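# Load two pipette tip boxes onto a pipetting robot deck

## Task

Fetch both pipette tip boxes from the supply shelves and set them into the two vacant slots on the deck of the pipetting robot, which stands on the shelved bench. Success needs each box's lid fully closed on it and all other deck labware still seated in its slot. A box turned upside down, or a box or lid touching the floor, is a failure. The stool and pedal bin may be moved. Finish with the gripper open and the robot away from the deck, standing upright and not leaning; a fall or tilt is a failure.

## Robot and tools

ROBOT. A Hello Robot Stretch 3 with one arm. It has a two-wheel base 0.33 m long and 0.34 m wide, a lift riding a vertical mast, and a telescoping arm that reaches out to the robot's right. It cannot move sideways, so to move the gripper forward or back you drive the base. Turning in place pivots about the wheel-axle midpoint, 0.05 m behind the front edge. When stowed (arm in, wrist folded), the wrist reaches 0.06 m past the right side and a spin sweeps a 0.28 m radius circle. An unfolded, level gripper reaches past that circle.

FRAMES. Base frame: origin on the floor between the drive wheels, x forward, y left, z up. hand_pose is reported in this frame, at the closed-fingertip contact point; with all wrist joints at 0 its x axis is up, y points back along the arm toward the mast, z toward the robot's rear. The odometry frame is the base frame as it was when the scene began. Heading is positive to the left, from -3.142 to 3.142.

execute_actions takes {"actions": [...]}, run in order; an empty list just reports state and images. Each action can have:
- "robot": a single command, a list of up to 8 commands run one after another, or {"stop": true}, which brakes everything and clears the queue.
- "steps": 1 to 450 control steps at 30 per second (default 1). {"steps": n} alone just waits.
- "until": ends the action early once every listed condition holds, e.g. {"robot": {"status": "ended"}} (nothing moving, no queue running), or fields such as "lift_m": [">", 0.3], "base_status": ["!=", "moving"], "queue", "refusals", "queue_left", or "<joint>_goal" and "<joint>_status". Compare operators: = != < <= > >=. {"any": {"status": "ended"}} fires when any one motion or the queue finishes.
A command holds "base", "joints", optionally "contact_limits"; inside a queue a {"pause_s": s} item (max 15) waits. Motions begin together and keep going across later actions and while you think. A new command takes effect at once, replaces the old queue, and leaves unnamed joints on their current goals.

BASE (one key per command). translate_m: metres to drive straight, relative to where the base is when that command starts, forward positive, |d| at most 1. rotate_rad: radians to turn in place from the current heading, counter-clockwise (left) positive, |d| at most 3.2. Fast limits (0.30 m/s, 1.9 rad/s) apply only with lift_m below 0.30, arm_m below 0.03 and wrist_yaw_rad above 2.54; otherwise 0.10 m/s and 0.63 rad/s.

JOINTS are absolute targets by name, not offsets: lift_m 0 to 1.1 (arm height, m); arm_m 0 to 0.52 (extension, m); wrist_yaw_rad -1.345 to 4.42 (0 along the arm, positive swings toward the front, 3.0 folded over the base); wrist_pitch_rad -1.57 to 0.451 (0 level, negative tips fingertips down); wrist_roll_rad -2.911 to 2.911 (0 fingers side by side); gripper_m -0.089 to 0.179 (wider is higher; the real fingertip gap is about 0.007 m less when nearly shut, 0.025 m less wide open, zero below 0.007); head_pan_rad -3.953 to 1.73 (0 forward, positive left, -1.57 looks along the arm); head_tilt_rad -1.53 to 0.419 (negative looks down). Any out-of-range number or invalid action rejects the whole call.

contact_limits: {"arm_m": effort %} (1 to 100) makes an arm motion stop when its motor effort hits that level (negative direction when retracting). Lower is gentler; too low stops instantly. It lasts until the next arm_m command.

GRIPPING. Close to a gripper_m below the object's width (lower squeezes harder; too hard triggers a stall guard that weakens grip). Release by opening at least 0.02 above the touch value. Readings and "done" do not prove you hold something; check the cameras. Fingertip pads are 0.04 m round.

SELF-COLLISION. Fold or unfold the wrist only with lift_m 0.32 to 0.95, wrist_pitch_rad -0.4, wrist_roll_rad near 0; once folded, lift can drop to 0.25. With wrist_yaw_rad below -0.4 keep wrist_pitch_rad at -0.5 or lower.

BALANCE. Pushing on something rigid with the gripper above about 0.45 m can tip the robot, more so with a raised contact limit or a repeated push. Driving while holding or pressing on something fixed, or snagging furniture (especially reversing), can tip it. If base_tilt shows a lean, reverse the last move in small steps, pull the gripper free, and if needed lower lift_m to about 0.2.

RESULTS. Each gives one instant plus an image from head_camera (896x504), nav_camera (fisheye 672x504) and wrist_camera (644x364). base_status shows progress as (done of goal). joint_status per joint: moving, done, off_target, contact_stop (joint goes slack until commanded again), time_out, stopped, not_commanded, torque_fault (a wrist servo off for 10 s after hard straining; it refuses goals meanwhile, wait with steps). Joints move in groups (lift/arm/wrist; head) and share a final status. measured_speeds, motor_effort (% with peak in brackets, biased and noisy; positive pushes toward higher values), refusals, queue (idle/running/done/dropped/stopped) and queue_left are listed. Lines "refused:", "dropped:" and "replaced:" explain failures, counting from 0. "robot.on_its_own" appears when the robot changed a goal itself, a joint is slack or off, an effort at rest is abnormal, or the base leans 3 degrees or more. base_tilt (degrees, forward/right positive) has a fixed bias up to about 4. lidar_m: 12 distances in 30-degree sectors counter-clockwise from straight ahead (4th left, 7th behind, 10th right), in a plane 0.17 m up; "-" means none. wrist_depth_mm and head_depth_mm: 7x7 median depths (head one is in the sideways image). Camera calibration K and T_world_to_cam are given in the base frame and are slightly uncertain.

zoom_image: {"camera": head_camera | nav_camera | wrist_camera, "region": [x0, y0, x1, y1]} in pixels of that camera's latest image, origin top-left, at most 504 by 504.

finished_scene: {"scene": n}, the current scene number; irreversible. Before calling it, release the boxes, back away, and wait until nothing is moving. Avoid drops, slams, hard collisions and torque faults; a loose object may occasionally get nudged.

Each tool is called after ">>>" by a JSON object that holds its "fn" and its "kwargs", one argument or row to a line.

## Session

>>> {"fn": "execute_actions", "kwargs": {
  "actions": []
}}

Scene clock: 0.00 s.
robot.base_odometry: x=+0.000 y=+0.000 heading=+0.000 (m, m, rad; robot's odometry frame)
robot.turned_by_wheels: +0.000 (rad since the last result)
robot.turned_by_imu: +0.000 (rad since the last result)
robot.base_tilt: forward=-1.0 right=+2.0 (deg)
robot.lidar_m: 2.30 1.79 1.68 2.15 1.73 2.53 1.12 1.03 1.04 1.31 1.84 1.85
robot.head_depth_mm: 1982 2571 2626 2656 2649 2606 2040 / 1999 2800 2905 2957 2960 2802 2035 / 1989 2845 2953 2960 3031 2901 2058 / 2026 2605 2670 2652 2674 2651 2057 / 1999 2405 2444 2488 2489 2509 2029 / 1991 2250 2243 2246 2277 2278 2017 / 1970 2082 2083 2129 2130 2167 2024
robot.base_status: not_commanded
robot.joint_positions: lift_m=+0.576 arm_m=-0.003 wrist_yaw_rad=+3.100 wrist_pitch_rad=-0.382 wrist_roll_rad=+0.009 gripper_m=+0.037 head_pan_rad=+0.012 head_tilt_rad=+0.014
robot.joint_goals: lift_m=+0.576 arm_m=-0.003 wrist_yaw_rad=+3.100 wrist_pitch_rad=-0.382 wrist_roll_rad=+0.009 gripper_m=+0.037 head_pan_rad=+0.012 head_tilt_rad=+0.014
robot.joint_status: lift_m=not_commanded arm_m=not_commanded wrist_yaw_rad=not_commanded wrist_pitch_rad=not_commanded wrist_roll_rad=not_commanded gripper_m=not_commanded head_pan_rad=not_commanded head_tilt_rad=not_commanded
robot.measured_speeds: translate_m=+0.000 rotate_rad=+0.000 lift_m=+0.000 arm_m=+0.000 wrist_yaw_rad=+0.000 wrist_pitch_rad=+0.000 wrist_roll_rad=+0.000 head_pan_rad=+0.000 head_tilt_rad=+0.000
robot: refusals=0 queue=idle queue_left=0
robot.motor_effort: left_wheel=+1 right_wheel=+0 lift_m=+37 arm_m=-1 wrist_yaw_rad=+0 wrist_pitch_rad=+4 wrist_roll_rad=+0 gripper_m=+0 head_pan_rad=+0 head_tilt_rad=+1 (%)
robot.hand_pose: x=-0.0118 y=+0.0863 z=+0.5965 quat_wxyz=(+0.149, +0.700, +0.119, +0.688) (m; robot's base frame)
robot.wrist_depth_mm: - - - - - - - / - - - - - - - / - - - - - - - / - - - - - - - / - - - - - - - / 874 857 902 894 - 842 858 / 758 763 726 750 761 737 750
pictures: head_camera (sideways: a quarter turn clockwise sets it upright), nav_camera (sideways: a quarter turn counterclockwise sets it upright), wrist_camera
Images, in order (width x height): head_camera 896x504, nav_camera 672x504, wrist_camera 644x364.

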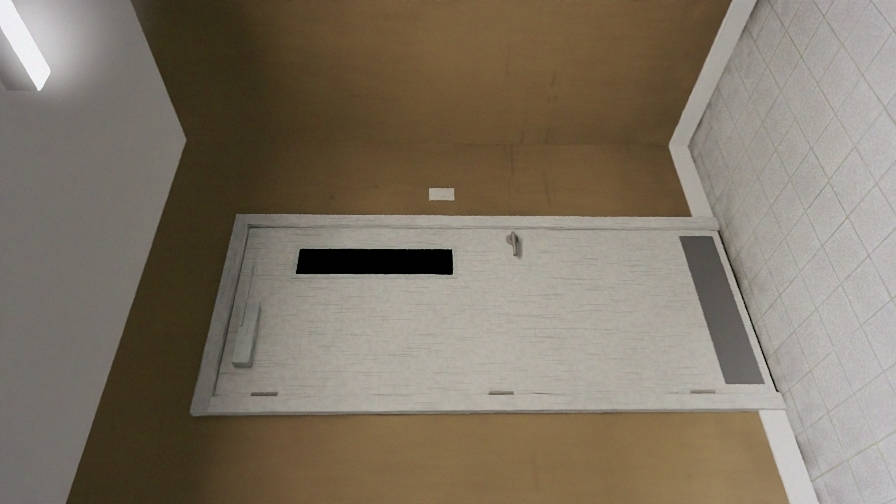

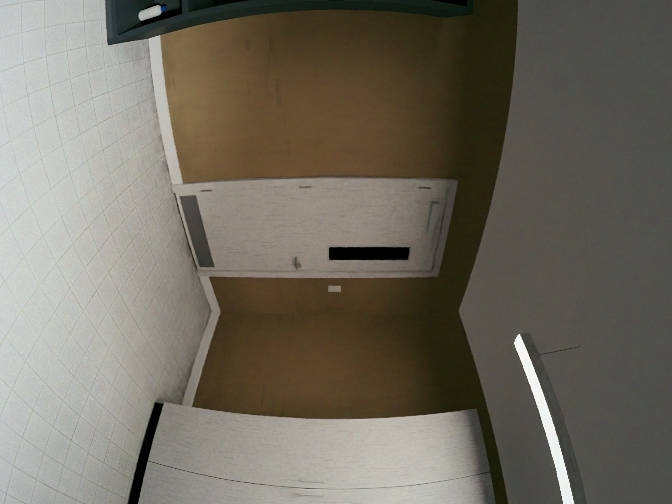

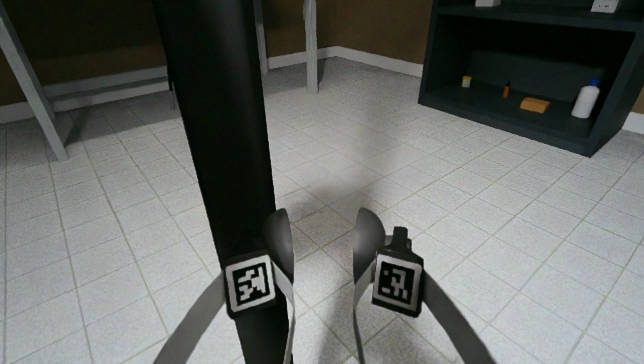

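>>> {"fn": "execute_actions", "kwargs": {
  "actions": [
    {"robot":{"joints":{"head_pan_rad":1.2,"head_tilt_rad":-0.35}},"steps":450,"until":{"robot":{"status":"ended"}}}
  ]
}}

Scene clock: 3.23 s.
robot.base_odometry: x=+0.000 y=+0.000 heading=+0.000 (m, m, rad; robot's odometry frame)
robot.turned_by_wheels: +0.000 (rad since the last result)
robot.turned_by_imu: +0.000 (rad since the last result)
robot.base_tilt: forward=-1.0 right=+2.0 (deg)
robot.lidar_m: 2.30 1.78 1.68 2.15 1.73 2.53 1.11 1.03 1.04 1.31 1.83 1.86
robot.head_depth_mm: 1769 1900 1951 1984 2052 1708 1375 / 1836 2007 2092 2144 2152 1711 1382 / 1977 2112 2261 2329 2160 1707 1375 / 1823 1986 2088 2320 2249 1700 1377 / 2290 2476 2694 2923 2283 1708 1370 / 2456 2665 2900 3079 2269 1702 1373 / 2649 2841 3038 3109 2258 1704 1372
robot.base_status: not_commanded
robot.joint_positions: lift_m=+0.576 arm_m=-0.003 wrist_yaw_rad=+3.100 wrist_pitch_rad=-0.382 wrist_roll_rad=+0.009 gripper_m=+0.037 head_pan_rad=+1.193 head_tilt_rad=-0.345
robot.joint_goals: lift_m=+0.576 arm_m=-0.003 wrist_yaw_rad=+3.100 wrist_pitch_rad=-0.382 wrist_roll_rad=+0.009 gripper_m=+0.037 head_pan_rad=+1.200 head_tilt_rad=-0.350
robot.joint_status: lift_m=not_commanded arm_m=not_commanded wrist_yaw_rad=not_commanded wrist_pitch_rad=not_commanded wrist_roll_rad=not_commanded gripper_m=not_commanded head_pan_rad=done head_tilt_rad=done
robot.measured_speeds: translate_m=+0.000 rotate_rad=+0.000 lift_m=+0.000 arm_m=+0.000 wrist_yaw_rad=+0.000 wrist_pitch_rad=+0.000 wrist_roll_rad=+0.000 head_pan_rad=+0.000 head_tilt_rad=+0.000
robot: refusals=0 queue=done queue_left=0
robot.motor_effort: left_wheel=+1(1) right_wheel=+0(0) lift_m=+37(37) arm_m=-1(1) wrist_yaw_rad=+0(0) wrist_pitch_rad=+4(4) wrist_roll_rad=+0(0) gripper_m=+0(0) head_pan_rad=+2(29) head_tilt_rad=-1(20) (%)
robot.hand_pose: x=-0.0118 y=+0.0863 z=+0.5965 quat_wxyz=(+0.149, +0.700, +0.119, +0.688) (m; robot's base frame)
robot.wrist_depth_mm: - - - - - - - / - - - - - - - / - - - - - - - / - - - - - - - / - - - - - - - / 891 870 892 856 - 855 850 / 774 760 737 755 754 754 755
pictures: head_camera (sideways: a quarter turn clockwise sets it upright), nav_camera (sideways: a quarter turn counterclockwise sets it upright), wrist_camera
camera_calibration (this result's frames):
head_camera: T_world_to_cam=[[-0.119211, -0.35217, -0.928313, 1.23137], [-0.927904, 0.372168, -0.0220295, 0.0361375], [0.353247, 0.858759, -0.371146, 0.436375], [0, 0, 0, 1]] pos_world=[0.0261761, 0.0454596, 1.30585]
nav_camera: T_world_to_cam=[[0.148908, 0.319589, 0.935782, -1.17172], [0.926911, -0.374774, -0.0195035, 0.0687311], [0.344474, 0.870291, -0.352038, 0.410729], [0, 0, 0, 1]] pos_world=[-0.0307132, 0.0427759, 1.24241]
wrist_camera: T_world_to_cam=[[0.999008, -0.0404865, -0.0185218, 0.0298352], [-0.0367131, -0.513773, -0.85714, 0.590859], [0.0251866, 0.85697, -0.51475, 0.400001], [0, 0, 0, 1]] pos_world=[-0.018188, -0.038013, 0.712902]
Images, in order (width x height): head_camera 896x504, nav_camera 672x504, wrist_camera 644x364.

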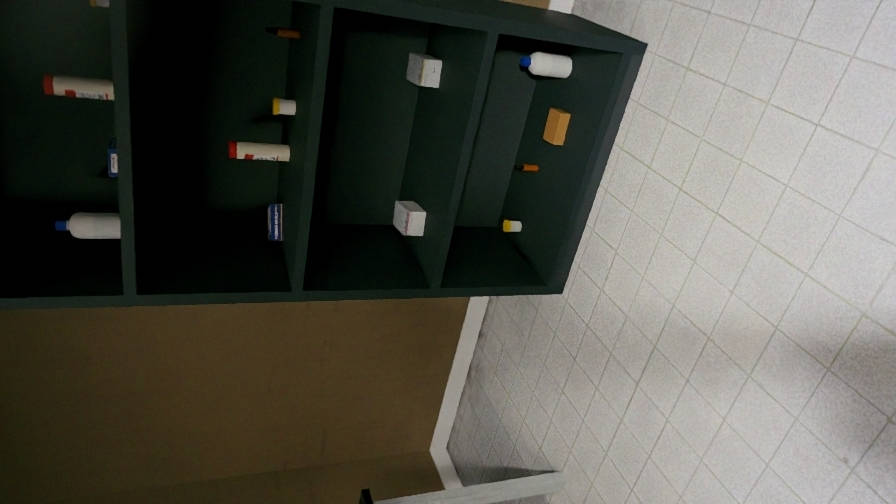

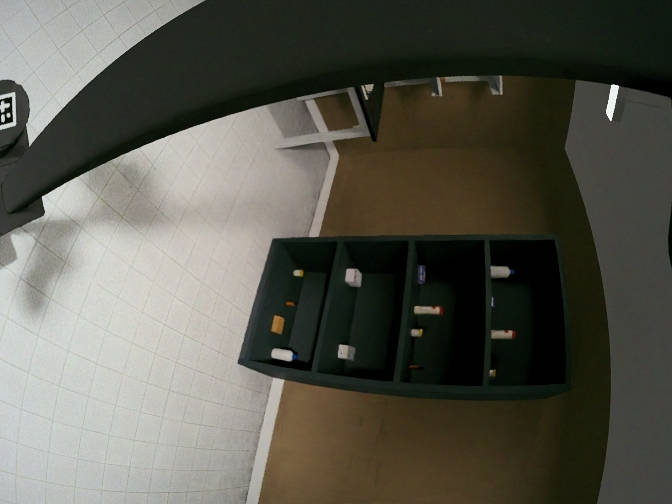

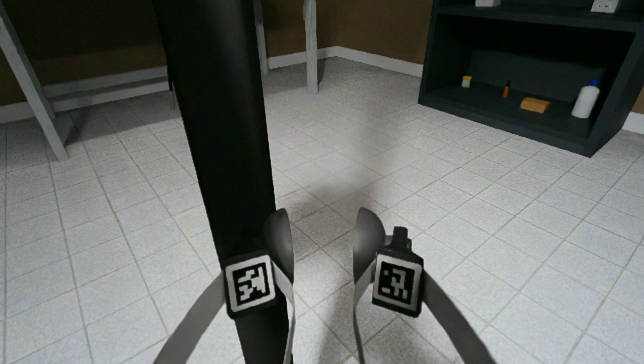

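>>> {"fn": "execute_actions", "kwargs": {
  "actions": [
    {"robot":{"joints":{"head_pan_rad":-3.9,"head_tilt_rad":-0.3}},"steps":450,"until":{"robot":{"status":"ended"}}}
  ]
}}

>>> {"fn": "zoom_image", "kwargs": {
  "camera": "head_camera",
  "region": [0, 0, 504, 504]
}}

Scene clock: 13.50 s.
robot.base_odometry: x=+0.000 y=+0.000 heading=+0.000 (m, m, rad; robot's odometry frame)
robot.turned_by_wheels: +0.000 (rad since the last result)
robot.turned_by_imu: +0.001 (rad since the last result)
robot.base_tilt: forward=-1.1 right=+1.9 (deg)
robot.lidar_m: 2.30 1.79 1.68 2.14 1.73 2.53 1.12 1.03 1.04 1.31 1.83 1.85
robot.head_depth_mm: - - - - - - - / 2096 2253 2417 - - - - / 2167 2275 2455 1959 2283 1788 1410 / 2183 2347 2497 2707 2440 1786 1425 / 2244 2372 2580 2742 2413 1773 1403 / 2284 2431 2659 2861 2393 1784 1406 / 2306 2488 2671 2932 2412 1773 1411
robot.base_status: not_commanded
robot.joint_positions: lift_m=+0.576 arm_m=-0.003 wrist_yaw_rad=+3.100 wrist_pitch_rad=-0.382 wrist_roll_rad=+0.009 gripper_m=+0.037 head_pan_rad=-3.893 head_tilt_rad=-0.310
robot.joint_goals: lift_m=+0.576 arm_m=-0.003 wrist_yaw_rad=+3.100 wrist_pitch_rad=-0.382 wrist_roll_rad=+0.009 gripper_m=+0.037 head_pan_rad=-3.900 head_tilt_rad=-0.300
robot.joint_status: lift_m=not_commanded arm_m=not_commanded wrist_yaw_rad=not_commanded wrist_pitch_rad=not_commanded wrist_roll_rad=not_commanded gripper_m=not_commanded head_pan_rad=done head_tilt_rad=done
robot.measured_speeds: translate_m=+0.000 rotate_rad=+0.000 lift_m=+0.000 arm_m=+0.000 wrist_yaw_rad=+0.000 wrist_pitch_rad=+0.000 wrist_roll_rad=+0.000 head_pan_rad=+0.000 head_tilt_rad=+0.000
robot: refusals=0 queue=done queue_left=0
robot.motor_effort: left_wheel=+1(1) right_wheel=+0(0) lift_m=+37(37) arm_m=-1(1) wrist_yaw_rad=+0(1) wrist_pitch_rad=+4(4) wrist_roll_rad=+0(0) gripper_m=+0(0) head_pan_rad=-2(31) head_tilt_rad=+4(9) (%)
robot.hand_pose: x=-0.0118 y=+0.0863 z=+0.5965 quat_wxyz=(+0.149, +0.700, +0.119, +0.688) (m; robot's base frame)
robot.wrist_depth_mm: - - - - - - - / - - - - - - - / - - - - - - - / - - - - - - - / - - - - - - - / 910 888 904 882 - 874 871 / 765 763 732 759 751 751 750
pictures: head_camera (sideways: a quarter turn clockwise sets it upright), nav_camera (sideways: a quarter turn counterclockwise sets it upright), wrist_camera
camera_calibration (this result's frames):
head_camera: T_world_to_cam=[[0.260291, -0.216808, -0.940873, 1.24545], [-0.685395, -0.727843, -0.0218947, 0.0344837], [-0.680061, 0.650569, -0.33805, 0.399607], [0, 0, 0, 1]] pos_world=[-0.0287866, 0.0351495, 1.30765]
nav_camera: T_world_to_cam=[[-0.218943, 0.232413, 0.947654, -1.18498], [0.686383, 0.726973, -0.019711, 0.0704693], [-0.6935, 0.646139, -0.318689, 0.373659], [0, 0, 0, 1]] pos_world=[-0.0486786, -0.0172608, 1.24342]
wrist_camera: T_world_to_cam=[[0.999008, -0.0404863, -0.0185219, 0.0298353], [-0.0367131, -0.513773, -0.85714, 0.590859], [0.0251864, 0.85697, -0.51475, 0.400001], [0, 0, 0, 1]] pos_world=[-0.018188, -0.038013, 0.712902]
Images, in order (width x height): head_camera 896x504, nav_camera 672x504, wrist_camera 644x364.

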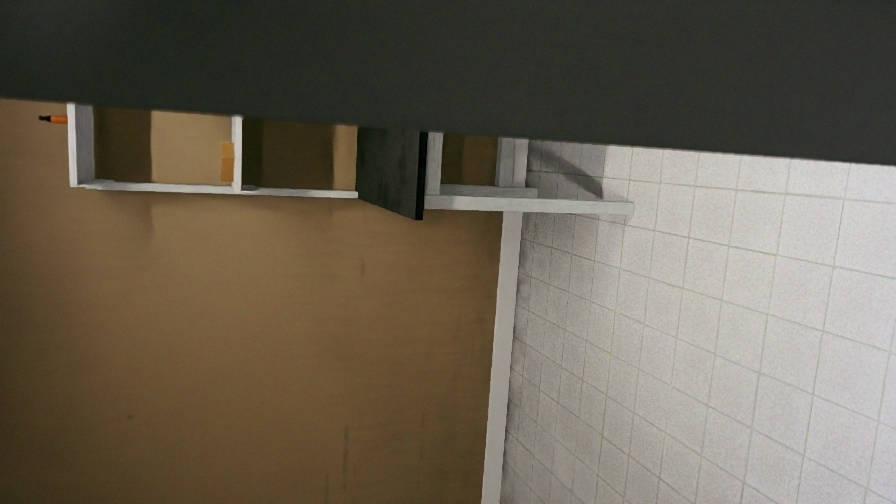

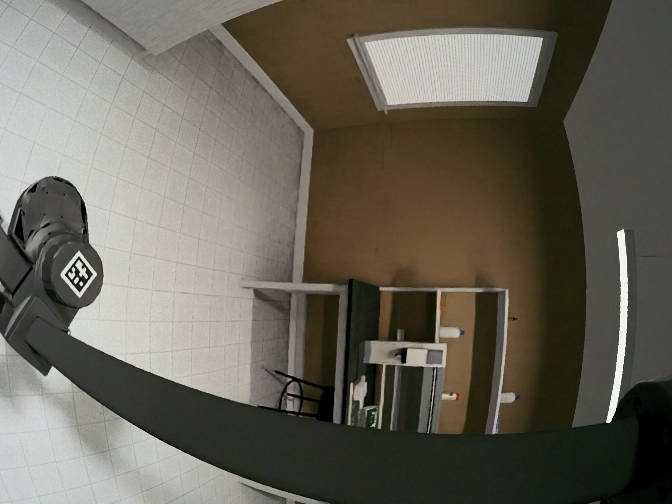

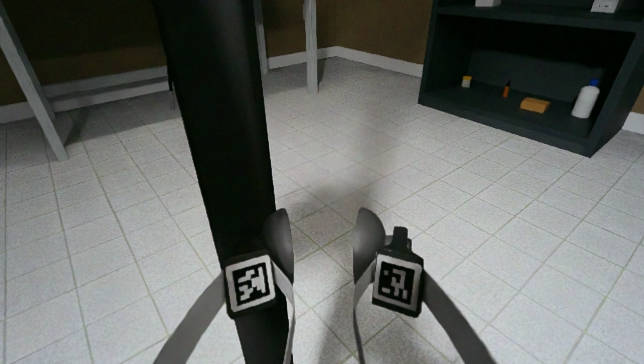

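Region (0, 0, 504, 504) of head_camera's 896x504 image, scaled by 1.000.

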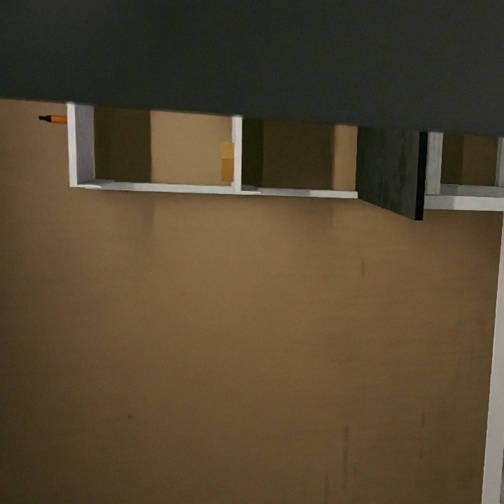

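>>> {"fn": "execute_actions", "kwargs": {
  "actions": [
    {"robot":[{"joints":{"lift_m":0.25,"head_pan_rad":0.9,"head_tilt_rad":-0.3},"base":{"rotate_rad":1.027}}],"steps":450,"until":{"robot":{"status":"ended"}}}
  ]
}}

Scene clock: 28.30 s.
robot.base_odometry: x=+0.000 y=+0.000 heading=+1.027 (m, m, rad; robot's odometry frame)
robot.turned_by_wheels: +1.027 (rad since the last result)
robot.turned_by_imu: +1.033 (rad since the last result)
robot.base_tilt: forward=-1.0 right=+1.9 (deg)
robot.lidar_m: 1.68 2.15 1.73 2.53 1.12 1.03 1.04 1.29 1.84 1.85 2.32 2.13
robot.head_depth_mm: 2464 2745 2954 3124 2289 1775 1417 / 2374 2559 2719 3007 2386 1786 1422 / 2300 2508 2621 2835 2393 1783 1417 / 2252 2404 2506 2145 2321 1781 1410 / 2180 2279 2493 2686 2382 1775 1404 / 2099 2241 2019 2562 2404 1766 1416 / 2034 2190 2322 1802 2310 1787 1413
robot.base_status: done (rotate_rad +1.0268 of +1.0270)
robot.joint_positions: lift_m=+0.250 arm_m=-0.003 wrist_yaw_rad=+3.100 wrist_pitch_rad=-0.382 wrist_roll_rad=+0.009 gripper_m=+0.037 head_pan_rad=+0.893 head_tilt_rad=-0.309
robot.joint_goals: lift_m=+0.250 arm_m=-0.003 wrist_yaw_rad=+3.100 wrist_pitch_rad=-0.382 wrist_roll_rad=+0.009 gripper_m=+0.037 head_pan_rad=+0.900 head_tilt_rad=-0.300
robot.joint_status: lift_m=done arm_m=not_commanded wrist_yaw_rad=not_commanded wrist_pitch_rad=not_commanded wrist_roll_rad=not_commanded gripper_m=not_commanded head_pan_rad=done head_tilt_rad=done
robot.measured_speeds: translate_m=+0.000 rotate_rad=+0.000 lift_m=+0.000 arm_m=+0.000 wrist_yaw_rad=+0.000 wrist_pitch_rad=+0.000 wrist_roll_rad=+0.000 head_pan_rad=+0.000 head_tilt_rad=+0.000
robot: refusals=0 queue=done queue_left=0
robot.motor_effort: left_wheel=-2(7) right_wheel=+4(8) lift_m=+31(37) arm_m=-1(1) wrist_yaw_rad=-1(1) wrist_pitch_rad=+4(4) wrist_roll_rad=+0(0) gripper_m=+0(0) head_pan_rad=+3(29) head_tilt_rad=+3(5) (%)
robot.hand_pose: x=-0.0118 y=+0.0862 z=+0.2710 quat_wxyz=(+0.150, +0.700, +0.119, +0.688) (m; robot's base frame)
robot.wrist_depth_mm: - - - - - - - / 946 - - - - - - / 897 952 - 932 928 918 904 / 722 704 - 697 705 697 675 / 580 568 571 563 574 565 560 / 484 490 - - - 476 465 / - - - - 397 409 403
pictures: head_camera (sideways: a quarter turn clockwise sets it upright), nav_camera (sideways: a quarter turn counterclockwise sets it upright), wrist_camera
camera_calibration (this result's frames):
head_camera: T_world_to_cam=[[-0.196952, -0.275146, -0.941012, 1.24842], [-0.776006, 0.630346, -0.021893, 0.0350342], [0.599187, 0.725919, -0.337663, 0.3913], [0, 0, 0, 1]] pos_world=[0.038603, 0.0373616, 1.30767]
nav_camera: T_world_to_cam=[[0.215537, 0.235047, 0.947785, -1.1878], [0.775221, -0.631382, -0.0197132, 0.0699304], [0.593781, 0.738992, -0.3183, 0.3653], [0, 0, 0, 1]] pos_world=[-0.015105, 0.0533885, 1.24343]
wrist_camera: T_world_to_cam=[[0.999008, -0.0404977, -0.0185223, 0.0238081], [-0.036734, -0.514273, -0.85684, 0.311825], [0.0251745, 0.85667, -0.51525, 0.232699], [0, 0, 0, 1]] pos_world=[-0.018188, -0.0380191, 0.387524]
Images, in order (width x height): head_camera 896x504, nav_camera 672x504, wrist_camera 644x364.

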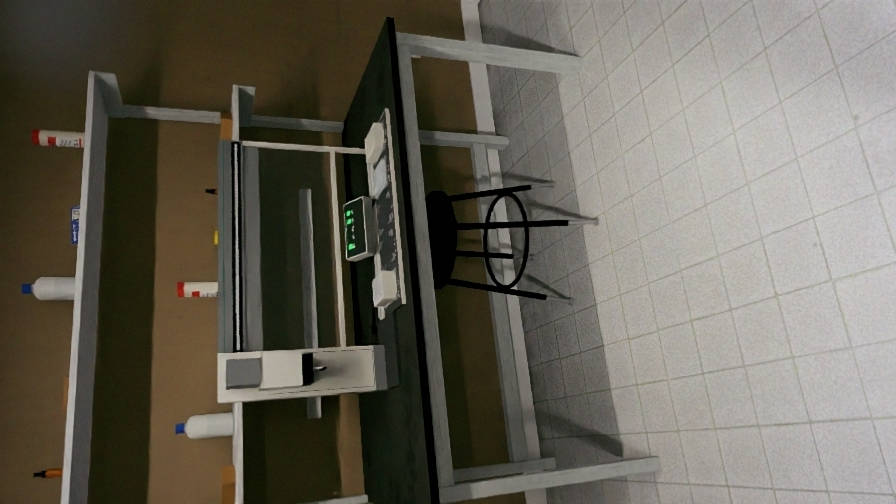

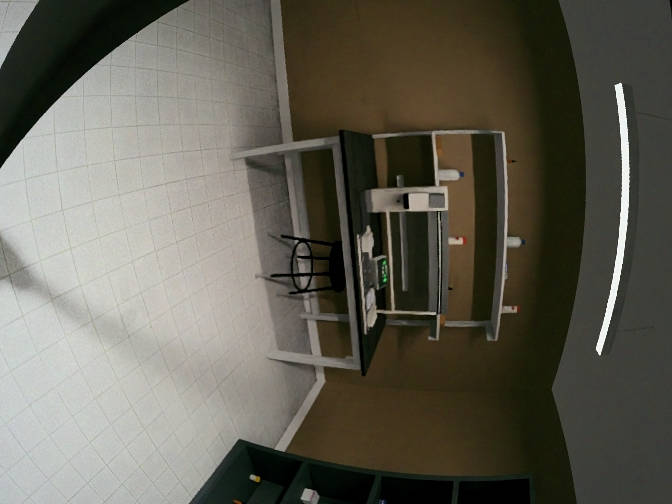

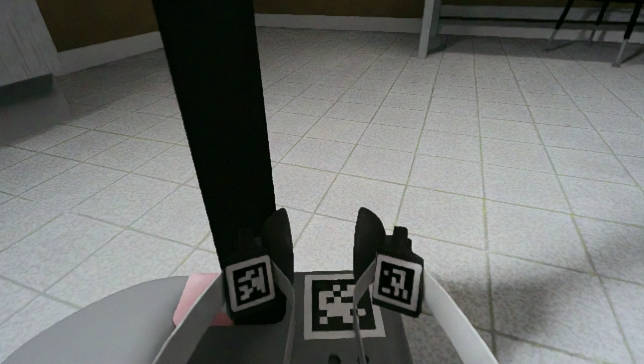

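>>> {"fn": "execute_actions", "kwargs": {
  "actions": [
    {"robot":[{"base":{"translate_m":0.7}},{"base":{"translate_m":0.684}},{"base":{"rotate_rad":1.223},"joints":{"head_pan_rad":-1.57,"head_tilt_rad":-0.75}}],"steps":450,"until":{"robot":{"status":"ended"}}}
  ]
}}

Scene clock: 43.03 s.
robot.base_odometry: x=+0.716 y=+1.184 heading=+2.250 (m, m, rad; robot's odometry frame)
robot.turned_by_wheels: +1.223 (rad since the last result)
robot.turned_by_imu: +1.234 (rad since the last result)
robot.base_tilt: forward=-0.9 right=+1.9 (deg)
robot.lidar_m: 1.20 1.44 1.85 2.32 2.44 2.41 2.40 1.18 0.44 0.62 0.82 0.70
robot.head_depth_mm: 681 680 512 674 762 810 1136 / 683 651 512 974 879 952 1107 / 684 682 512 935 881 1143 1105 / 684 682 512 955 875 1146 1110 / 687 598 513 975 880 1146 1116 / 692 682 513 972 880 1146 1118 / 678 609 513 971 882 1148 1121
robot.base_status: done (rotate_rad +1.2229 of +1.2230)
robot.joint_positions: lift_m=+0.250 arm_m=-0.003 wrist_yaw_rad=+3.100 wrist_pitch_rad=-0.382 wrist_roll_rad=+0.009 gripper_m=+0.037 head_pan_rad=-1.563 head_tilt_rad=-0.741
robot.joint_goals: lift_m=+0.250 arm_m=-0.003 wrist_yaw_rad=+3.100 wrist_pitch_rad=-0.382 wrist_roll_rad=+0.009 gripper_m=+0.037 head_pan_rad=-1.570 head_tilt_rad=-0.750
robot.joint_status: lift_m=done arm_m=not_commanded wrist_yaw_rad=not_commanded wrist_pitch_rad=not_commanded wrist_roll_rad=not_commanded gripper_m=not_commanded head_pan_rad=done head_tilt_rad=done
robot.measured_speeds: translate_m=+0.000 rotate_rad=+0.000 lift_m=+0.000 arm_m=+0.000 wrist_yaw_rad=+0.000 wrist_pitch_rad=+0.000 wrist_roll_rad=+0.000 head_pan_rad=+0.000 head_tilt_rad=+0.000
robot: refusals=0 queue=done queue_left=0
robot.motor_effort: left_wheel=-2(10) right_wheel=+3(13) lift_m=+31(31) arm_m=-1(1) wrist_yaw_rad=+0(1) wrist_pitch_rad=+4(4) wrist_roll_rad=+0(0) gripper_m=+0(0) head_pan_rad=-3(30) head_tilt_rad=-3(24) (%)
robot.hand_pose: x=-0.0118 y=+0.0862 z=+0.2710 quat_wxyz=(+0.150, +0.700, +0.119, +0.688) (m; robot's base frame)
robot.wrist_depth_mm: - - - - - - - / - - - - - - - / 988 960 - 942 912 908 915 / 727 723 - 694 684 707 700 / 586 585 574 566 579 561 556 / 489 498 - - - 469 470 / - - - - 398 409 407
pictures: head_camera (sideways: a quarter turn clockwise sets it upright), nav_camera (sideways: a quarter turn counterclockwise sets it upright), wrist_camera
camera_calibration (this result's frames):
head_camera: T_world_to_cam=[[-0.0247966, 0.70022, -0.713496, 0.950694], [0.999677, 0.0133455, -0.0216452, 0.0238675], [-0.00563447, -0.713802, -0.700325, 0.866839], [0, 0, 0, 1]] pos_world=[0.00459832, -0.0472622, 1.2859]
nav_camera: T_world_to_cam=[[-0.0149476, -0.68559, 0.727834, -0.899566], [-0.999865, 0.00523331, -0.0156047, 0.0753996], [0.00688948, -0.727969, -0.685576, 0.846746], [0, 0, 0, 1]] pos_world=[0.0561094, -0.000723034, 1.23642]
wrist_camera: T_world_to_cam=[[0.999008, -0.0404999, -0.0185227, 0.0238071], [-0.0367382, -0.514365, -0.856784, 0.311768], [0.0251723, 0.856615, -0.515342, 0.232727], [0, 0, 0, 1]] pos_world=[-0.0181879, -0.0380307, 0.387493]
Images, in order (width x height): head_camera 896x504, nav_camera 672x504, wrist_camera 644x364.

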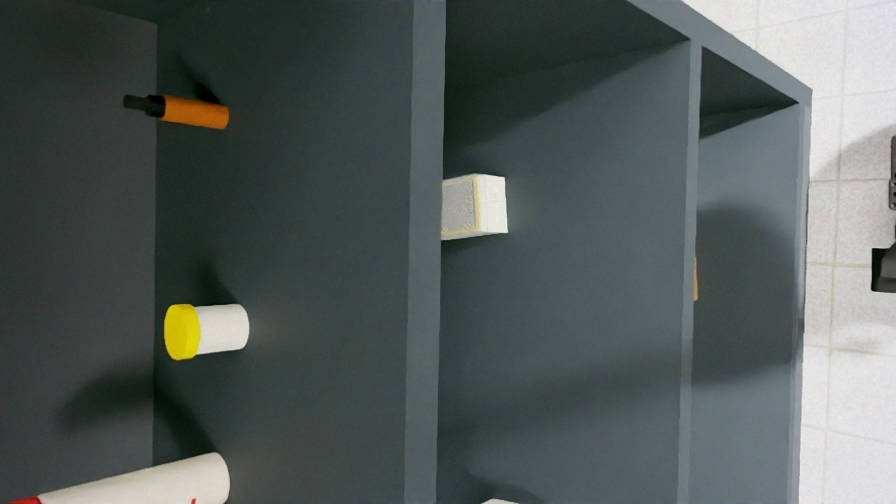

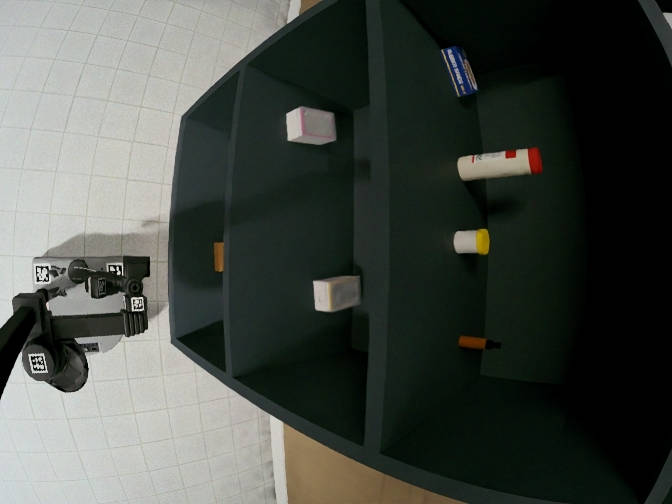

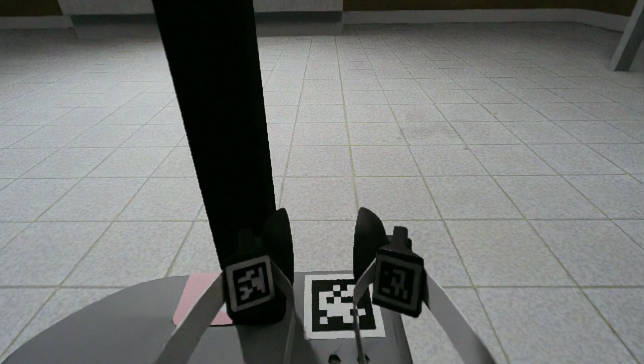

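>>> {"fn": "zoom_image", "kwargs": {
  "camera": "head_camera",
  "region": [400, 140, 560, 270]
}}

>>> {"fn": "execute_actions", "kwargs": {
  "actions": [
    {"robot":[{"joints":{"lift_m":0.62,"head_pan_rad":0.35,"head_tilt_rad":-0.3}},{"joints":{"wrist_yaw_rad":0.0,"gripper_m":0.15}},{"joints":{"wrist_pitch_rad":0.0}}],"steps":450,"until":{"robot":{"status":"ended"}}}
  ]
}}

Region (400, 140, 560, 270) of head_camera's 896x504 image, scaled by 3.150, with more detail than that image has; it fills the top 410 rows of this view, and the rest is white.

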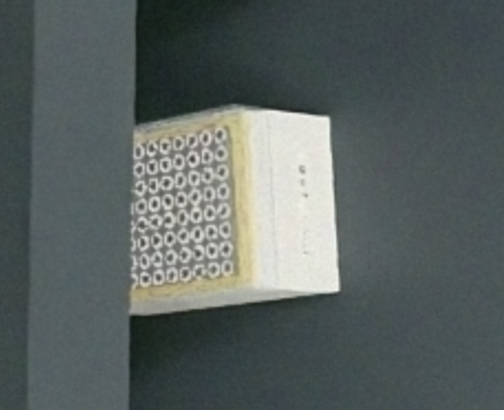

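Scene clock: 65.30 s.
robot.base_odometry: x=+0.716 y=+1.184 heading=+2.250 (m, m, rad; robot's odometry frame)
robot.turned_by_wheels: +0.000 (rad since the last result)
robot.turned_by_imu: +0.001 (rad since the last result)
robot.base_tilt: forward=-1.1 right=+2.0 (deg)
robot.lidar_m: 1.20 1.44 1.86 2.31 2.43 2.42 2.40 1.17 0.44 0.62 0.82 0.70
robot.head_depth_mm: 1604 1686 1844 1533 2018 1708 1421 / 1680 1773 1889 1520 2130 1759 1396 / 1702 1831 1974 1482 2172 1776 1407 / 1788 1868 2040 1499 2189 1738 1423 / 1876 1972 2171 1616 2285 1778 1415 / 1924 2052 1708 1647 2407 1776 1407 / 2001 2178 2408 1779 2416 1788 1408
robot.base_status: done (rotate_rad +1.2228 of +1.2230)
robot.joint_positions: lift_m=+0.620 arm_m=-0.003 wrist_yaw_rad=+0.002 wrist_pitch_rad=-0.025 wrist_roll_rad=+0.009 gripper_m=+0.150 head_pan_rad=+0.343 head_tilt_rad=-0.310
robot.joint_goals: lift_m=+0.620 arm_m=-0.003 wrist_yaw_rad=+0.000 wrist_pitch_rad=+0.000 wrist_roll_rad=+0.009 gripper_m=+0.150 head_pan_rad=+0.350 head_tilt_rad=-0.300
robot.joint_status: lift_m=done arm_m=not_commanded wrist_yaw_rad=done wrist_pitch_rad=done wrist_roll_rad=not_commanded gripper_m=done head_pan_rad=done head_tilt_rad=done
robot.measured_speeds: translate_m=+0.000 rotate_rad=+0.000 lift_m=+0.000 arm_m=+0.000 wrist_yaw_rad=+0.000 wrist_pitch_rad=+0.000 wrist_roll_rad=+0.000 head_pan_rad=+0.000 head_tilt_rad=+0.000
robot: refusals=0 queue=done queue_left=0
robot.motor_effort: left_wheel=-2(2) right_wheel=+3(4) lift_m=+43(44) arm_m=-1(1) wrist_yaw_rad=-1(2) wrist_pitch_rad=+8(7) wrist_roll_rad=+0(0) gripper_m=+0(89) head_pan_rad=+4(29) head_tilt_rad=+5(23) (%)
robot.hand_pose: x=-0.0210 y=-0.3980 z=+0.7279 quat_wxyz=(+0.704, +0.010, -0.710, -0.009) (m; robot's base frame)
robot.wrist_depth_mm: 548 546 539 532 523 454 293 / 567 569 558 547 538 455 295 / 592 573 579 570 556 453 296 / 613 604 591 601 578 461 297 / 629 618 619 602 598 426 297 / 476 - 500 442 461 - 283 / 390 387 384 386 381 370 282
pictures: head_camera (sideways: a quarter turn clockwise sets it upright), nav_camera (sideways: a quarter turn counterclockwise sets it upright), wrist_camera
camera_calibration (this result's frames):
head_camera: T_world_to_cam=[[-0.312145, -0.131778, -0.940851, 1.24891], [-0.332106, 0.942988, -0.021895, 0.032329], [0.890096, 0.305628, -0.338113, 0.390111], [0, 0, 0, 1]] pos_world=[0.0533405, 0.014864, 1.30765]
nav_camera: T_world_to_cam=[[0.307033, 0.0878798, 0.947633, -1.18816], [0.330877, -0.943468, -0.0197106, 0.0726374], [0.892329, 0.319602, -0.318753, 0.364069], [0, 0, 0, 1]] pos_world=[0.015901, 0.0565893, 1.24342]
wrist_camera: T_world_to_cam=[[-0.999812, -0.00942715, -0.0169637, -0.00885081], [0.0149447, 0.183658, -0.982877, 0.824527], [0.0123812, -0.982945, -0.183482, -0.0907488], [0, 0, 0, 1]] pos_world=[-0.0200478, -0.240715, 0.793607]
Images, in order (width x height): head_camera 896x504, nav_camera 672x504, wrist_camera 644x364.

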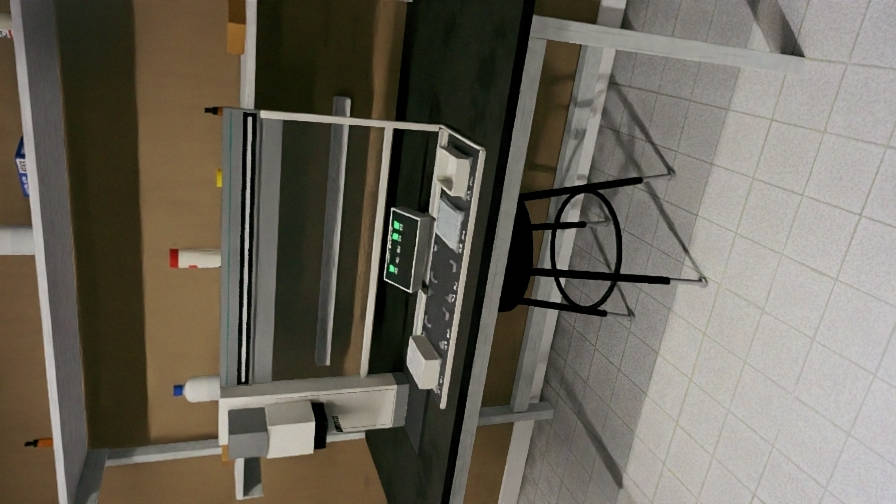

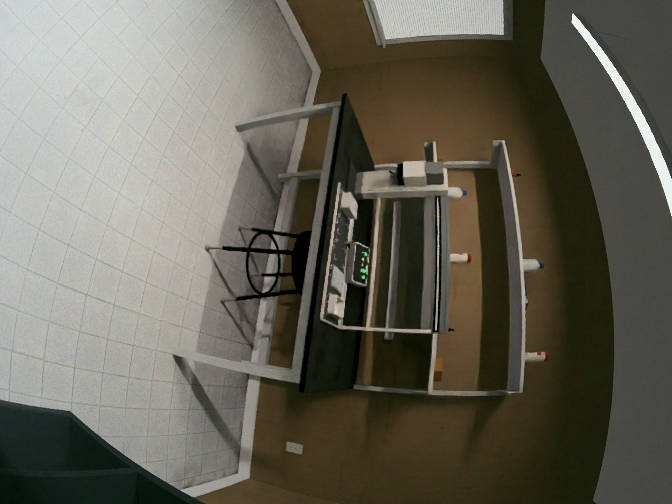

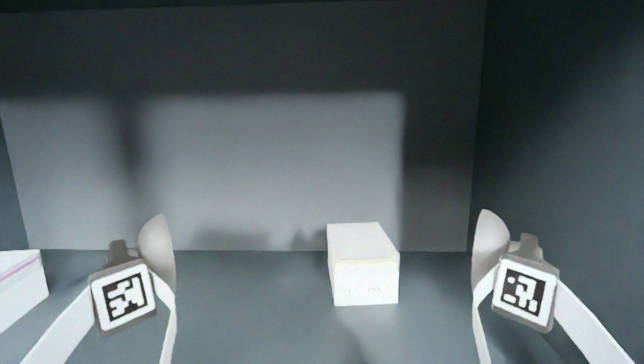

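>>> {"fn": "zoom_image", "kwargs": {
  "camera": "head_camera",
  "region": [340, 110, 560, 430]
}}

>>> {"fn": "zoom_image", "kwargs": {
  "camera": "wrist_camera",
  "region": [280, 190, 440, 320]
}}

Region (340, 110, 560, 430) of head_camera's 896x504 image, scaled by 1.575, with more detail than that image has; it fills the left 346 columns of this view, and the rest is white.

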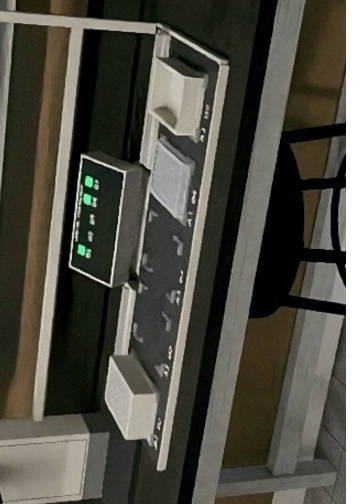

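Region (280, 190, 440, 320) of wrist_camera's 644x364 image, scaled by 3.150; it fills the top 410 rows of this view, and the rest is white.

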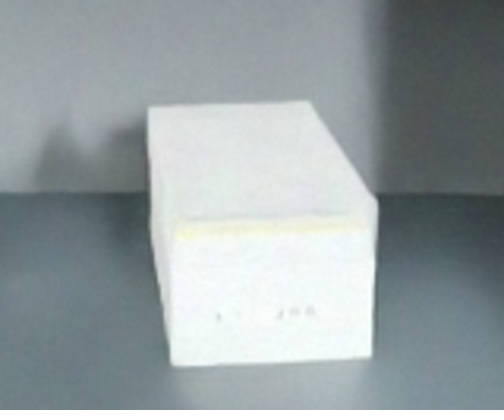

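>>> {"fn": "execute_actions", "kwargs": {
  "actions": [
    {"robot":[{"base":{"translate_m":-0.06},"joints":{"lift_m":0.56,"wrist_pitch_rad":-0.35,"wrist_yaw_rad":0.06,"arm_m":0.16,"head_pan_rad":-1.57,"head_tilt_rad":-0.85}}],"steps":450,"until":{"robot":{"status":"ended"}}}
  ]
}}

Scene clock: 87.03 s.
robot.base_odometry: x=+0.754 y=+1.138 heading=+2.250 (m, m, rad; robot's odometry frame)
robot.turned_by_wheels: +0.000 (rad since the last result)
robot.turned_by_imu: +0.001 (rad since the last result)
robot.base_tilt: forward=-1.1 right=+2.0 (deg)
robot.lidar_m: 1.26 1.50 1.89 2.32 2.44 2.35 2.34 1.17 0.41 0.61 0.72 0.75
robot.head_depth_mm: 609 532 447 581 1336 1242 1108 / 676 549 450 898 803 - - / 664 551 451 961 - 1186 1134 / 680 551 452 941 846 1187 1126 / 681 549 455 959 844 1193 1103 / 686 551 455 960 841 1207 1103 / 685 552 455 962 843 1196 1109
robot.base_status: done (translate_m -0.0600 of -0.0600)
robot.joint_positions: lift_m=+0.560 arm_m=+0.160 wrist_yaw_rad=+0.059 wrist_pitch_rad=-0.363 wrist_roll_rad=+0.009 gripper_m=+0.150 head_pan_rad=-1.563 head_tilt_rad=-0.839
robot.joint_goals: lift_m=+0.560 arm_m=+0.160 wrist_yaw_rad=+0.060 wrist_pitch_rad=-0.350 wrist_roll_rad=+0.009 gripper_m=+0.150 head_pan_rad=-1.570 head_tilt_rad=-0.850
robot.joint_status: lift_m=done arm_m=done wrist_yaw_rad=done wrist_pitch_rad=done wrist_roll_rad=not_commanded gripper_m=done head_pan_rad=done head_tilt_rad=done
robot.measured_speeds: translate_m=+0.000 rotate_rad=+0.000 lift_m=+0.000 arm_m=+0.000 wrist_yaw_rad=+0.000 wrist_pitch_rad=+0.000 wrist_roll_rad=+0.000 head_pan_rad=+0.000 head_tilt_rad=+0.000
robot: refusals=0 queue=done queue_left=0
robot.motor_effort: left_wheel=-2(8) right_wheel=+4(6) lift_m=+31(45) arm_m=+5(5) wrist_yaw_rad=+0(2) wrist_pitch_rad=+4(8) wrist_roll_rad=+0(0) gripper_m=+0(0) head_pan_rad=-3(25) head_tilt_rad=-4(27) (%)
robot.hand_pose: x=-0.0078 y=-0.5352 z=+0.5854 quat_wxyz=(+0.696, +0.148, -0.694, -0.108) (m; robot's base frame)
robot.wrist_depth_mm: 403 390 380 373 359 350 255 / 435 422 414 389 392 374 251 / 427 424 418 262 384 371 249 / 319 314 313 276 293 308 246 / 254 261 250 249 245 256 232 / 211 - 208 207 205 - 203 / 185 178 178 177 177 175 174
pictures: head_camera (sideways: a quarter turn clockwise sets it upright), nav_camera (sideways: a quarter turn counterclockwise sets it upright), wrist_camera
camera_calibration (this result's frames):
head_camera: T_world_to_cam=[[-0.0252228, 0.767075, -0.641061, 0.856308], [0.999662, 0.0153083, -0.0210146, 0.0230439], [-0.0063062, -0.641375, -0.767202, 0.953815], [0, 0, 0, 1]] pos_world=[0.00457734, -0.0454518, 1.2812]
nav_camera: T_world_to_cam=[[-0.0145076, -0.753924, 0.656802, -0.807003], [-0.999875, 0.00684804, -0.0142248, 0.0736012], [0.00622661, -0.656926, -0.753929, 0.935647], [0, 0, 0, 1]] pos_world=[0.0560584, 0.00572811, 1.2365]
wrist_camera: T_world_to_cam=[[-0.997984, -0.0607147, -0.0185016, -0.0258983], [-0.0142873, 0.498904, -0.866539, 0.809881], [0.0618422, -0.864528, -0.498766, -0.00362268], [0, 0, 0, 1]] pos_world=[-0.014051, -0.408757, 0.699507]
Images, in order (width x height): head_camera 896x504, nav_camera 672x504, wrist_camera 644x364.

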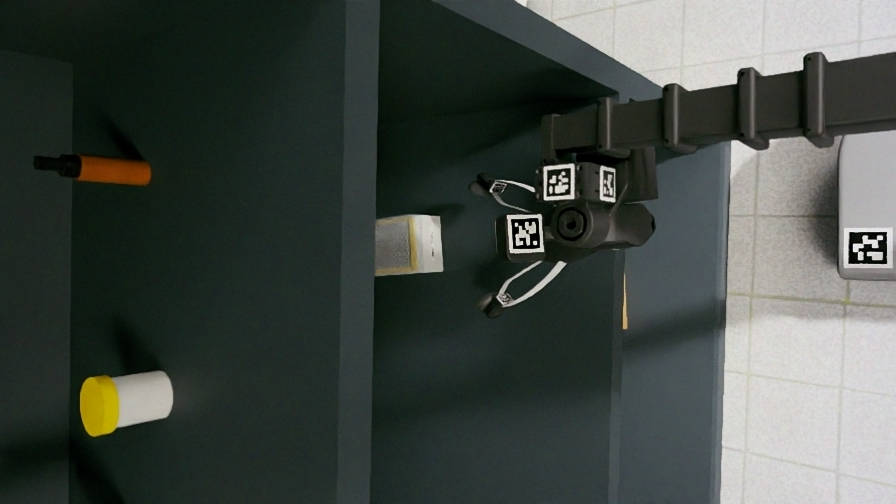

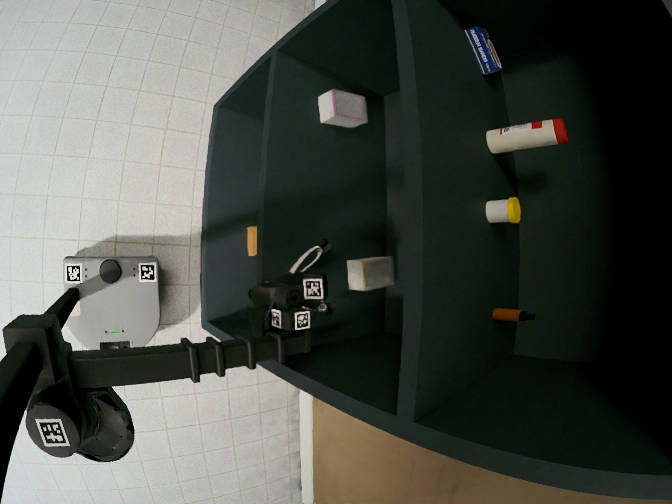

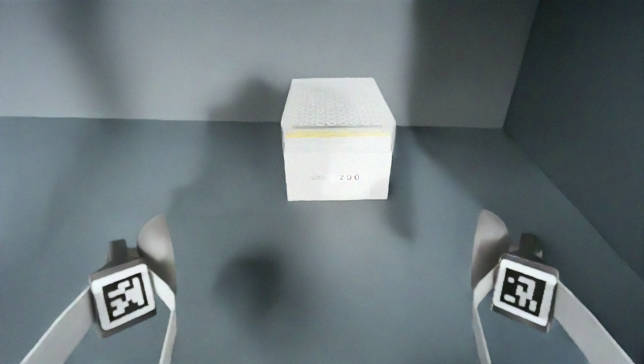

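>>> {"fn": "execute_actions", "kwargs": {
  "actions": [
    {"robot":[{"joints":{"lift_m":0.538}},{"joints":{"arm_m":0.348}}],"steps":450,"until":{"robot":{"status":"ended"}}}
  ]
}}

Scene clock: 99.17 s.
robot.base_odometry: x=+0.754 y=+1.138 heading=+2.250 (m, m, rad; robot's odometry frame)
robot.turned_by_wheels: +0.000 (rad since the last result)
robot.turned_by_imu: +0.001 (rad since the last result)
robot.base_tilt: forward=-1.0 right=+2.0 (deg)
robot.lidar_m: 1.26 1.50 1.90 2.32 2.44 2.35 2.34 1.17 0.41 0.61 0.72 0.75
robot.head_depth_mm: 608 530 447 582 1338 1242 1108 / 674 549 448 894 796 1205 - / 665 550 451 - 836 1193 1149 / 682 550 453 935 842 1188 1123 / 681 551 456 967 843 1200 1111 / 682 551 456 960 839 1196 1108 / 688 550 455 961 842 1205 1107
robot.base_status: done (translate_m -0.0600 of -0.0600)
robot.joint_positions: lift_m=+0.538 arm_m=+0.348 wrist_yaw_rad=+0.060 wrist_pitch_rad=-0.363 wrist_roll_rad=+0.009 gripper_m=+0.150 head_pan_rad=-1.563 head_tilt_rad=-0.839
robot.joint_goals: lift_m=+0.538 arm_m=+0.348 wrist_yaw_rad=+0.060 wrist_pitch_rad=-0.350 wrist_roll_rad=+0.009 gripper_m=+0.150 head_pan_rad=-1.570 head_tilt_rad=-0.850
robot.joint_status: lift_m=done arm_m=done wrist_yaw_rad=done wrist_pitch_rad=done wrist_roll_rad=not_commanded gripper_m=done head_pan_rad=done head_tilt_rad=done
robot.measured_speeds: translate_m=+0.000 rotate_rad=+0.000 lift_m=+0.000 arm_m=+0.000 wrist_yaw_rad=+0.000 wrist_pitch_rad=+0.000 wrist_roll_rad=+0.000 head_pan_rad=+0.000 head_tilt_rad=+0.000
robot: refusals=0 queue=done queue_left=0
robot.motor_effort: left_wheel=-2(2) right_wheel=+3(4) lift_m=+31(31) arm_m=+5(5) wrist_yaw_rad=-1(0) wrist_pitch_rad=+4(4) wrist_roll_rad=+0(0) gripper_m=+0(0) head_pan_rad=-2(2) head_tilt_rad=-4(4) (%)
robot.hand_pose: x=-0.0076 y=-0.7231 z=+0.5633 quat_wxyz=(+0.696, +0.148, -0.694, -0.108) (m; robot's base frame)
robot.wrist_depth_mm: 215 213 205 202 196 191 187 / 236 231 224 217 212 206 201 / 260 252 241 229 227 223 217 / 273 268 245 145 241 242 234 / 218 225 122 117 121 221 210 / 186 - 98 98 98 - 176 / - 151 94 94 94 147 151
pictures: head_camera (sideways: a quarter turn clockwise sets it upright), nav_camera (sideways: a quarter turn counterclockwise sets it upright), wrist_camera
camera_calibration (this result's frames):
head_camera: T_world_to_cam=[[-0.0251589, 0.767077, -0.641061, 0.856307], [0.999663, 0.015225, -0.0210146, 0.0230439], [-0.00635965, -0.641374, -0.767202, 0.953816], [0, 0, 0, 1]] pos_world=[0.00457355, -0.0454517, 1.2812]
nav_camera: T_world_to_cam=[[-0.0145704, -0.753923, 0.656801, -0.807002], [-0.999875, 0.00693136, -0.0142248, 0.0736012], [0.00617187, -0.656926, -0.753929, 0.935647], [0, 0, 0, 1]] pos_world=[0.0560589, 0.00572396, 1.2365]
wrist_camera: T_world_to_cam=[[-0.997938, -0.0614684, -0.0185019, -0.0380877], [-0.0146856, 0.499195, -0.866365, 0.88461], [0.0624902, -0.864307, -0.499068, -0.176771], [0, 0, 0, 1]] pos_world=[-0.0139717, -0.596718, 0.67747]
Images, in order (width x height): head_camera 896x504, nav_camera 672x504, wrist_camera 644x364.

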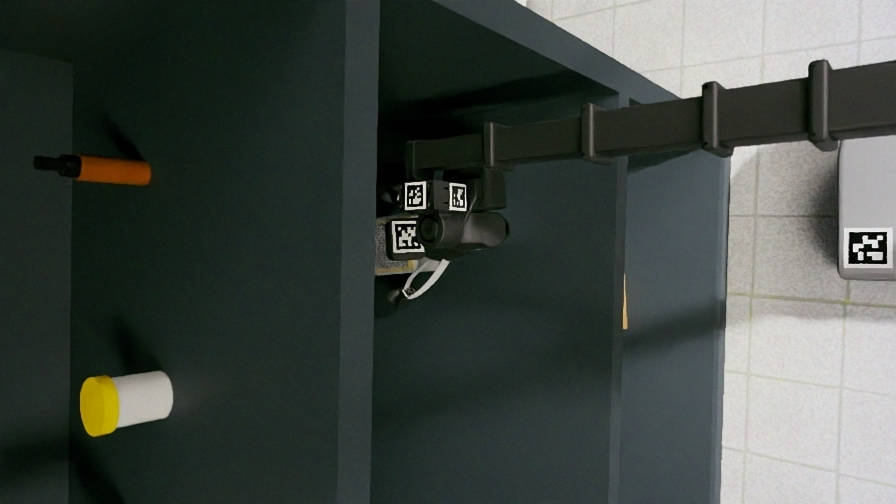

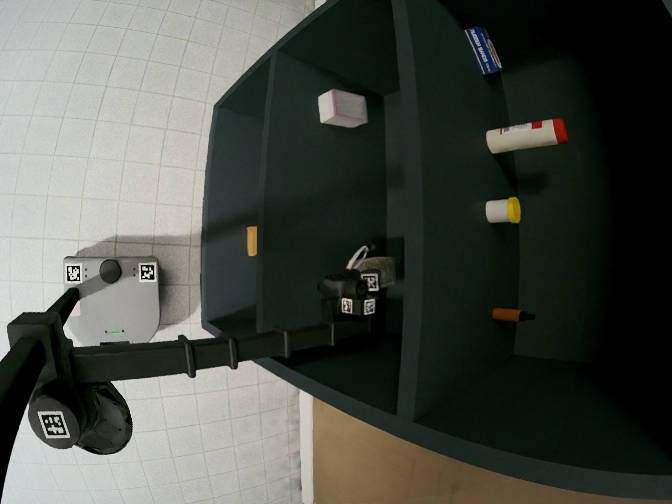

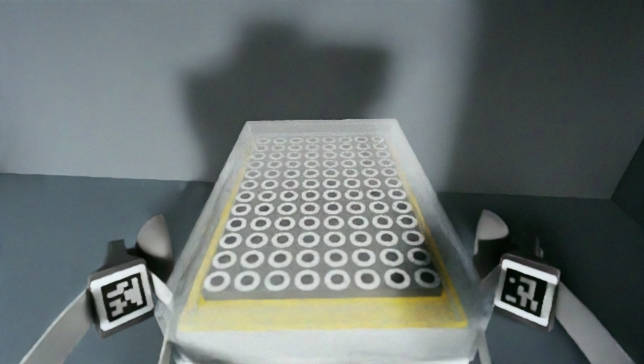

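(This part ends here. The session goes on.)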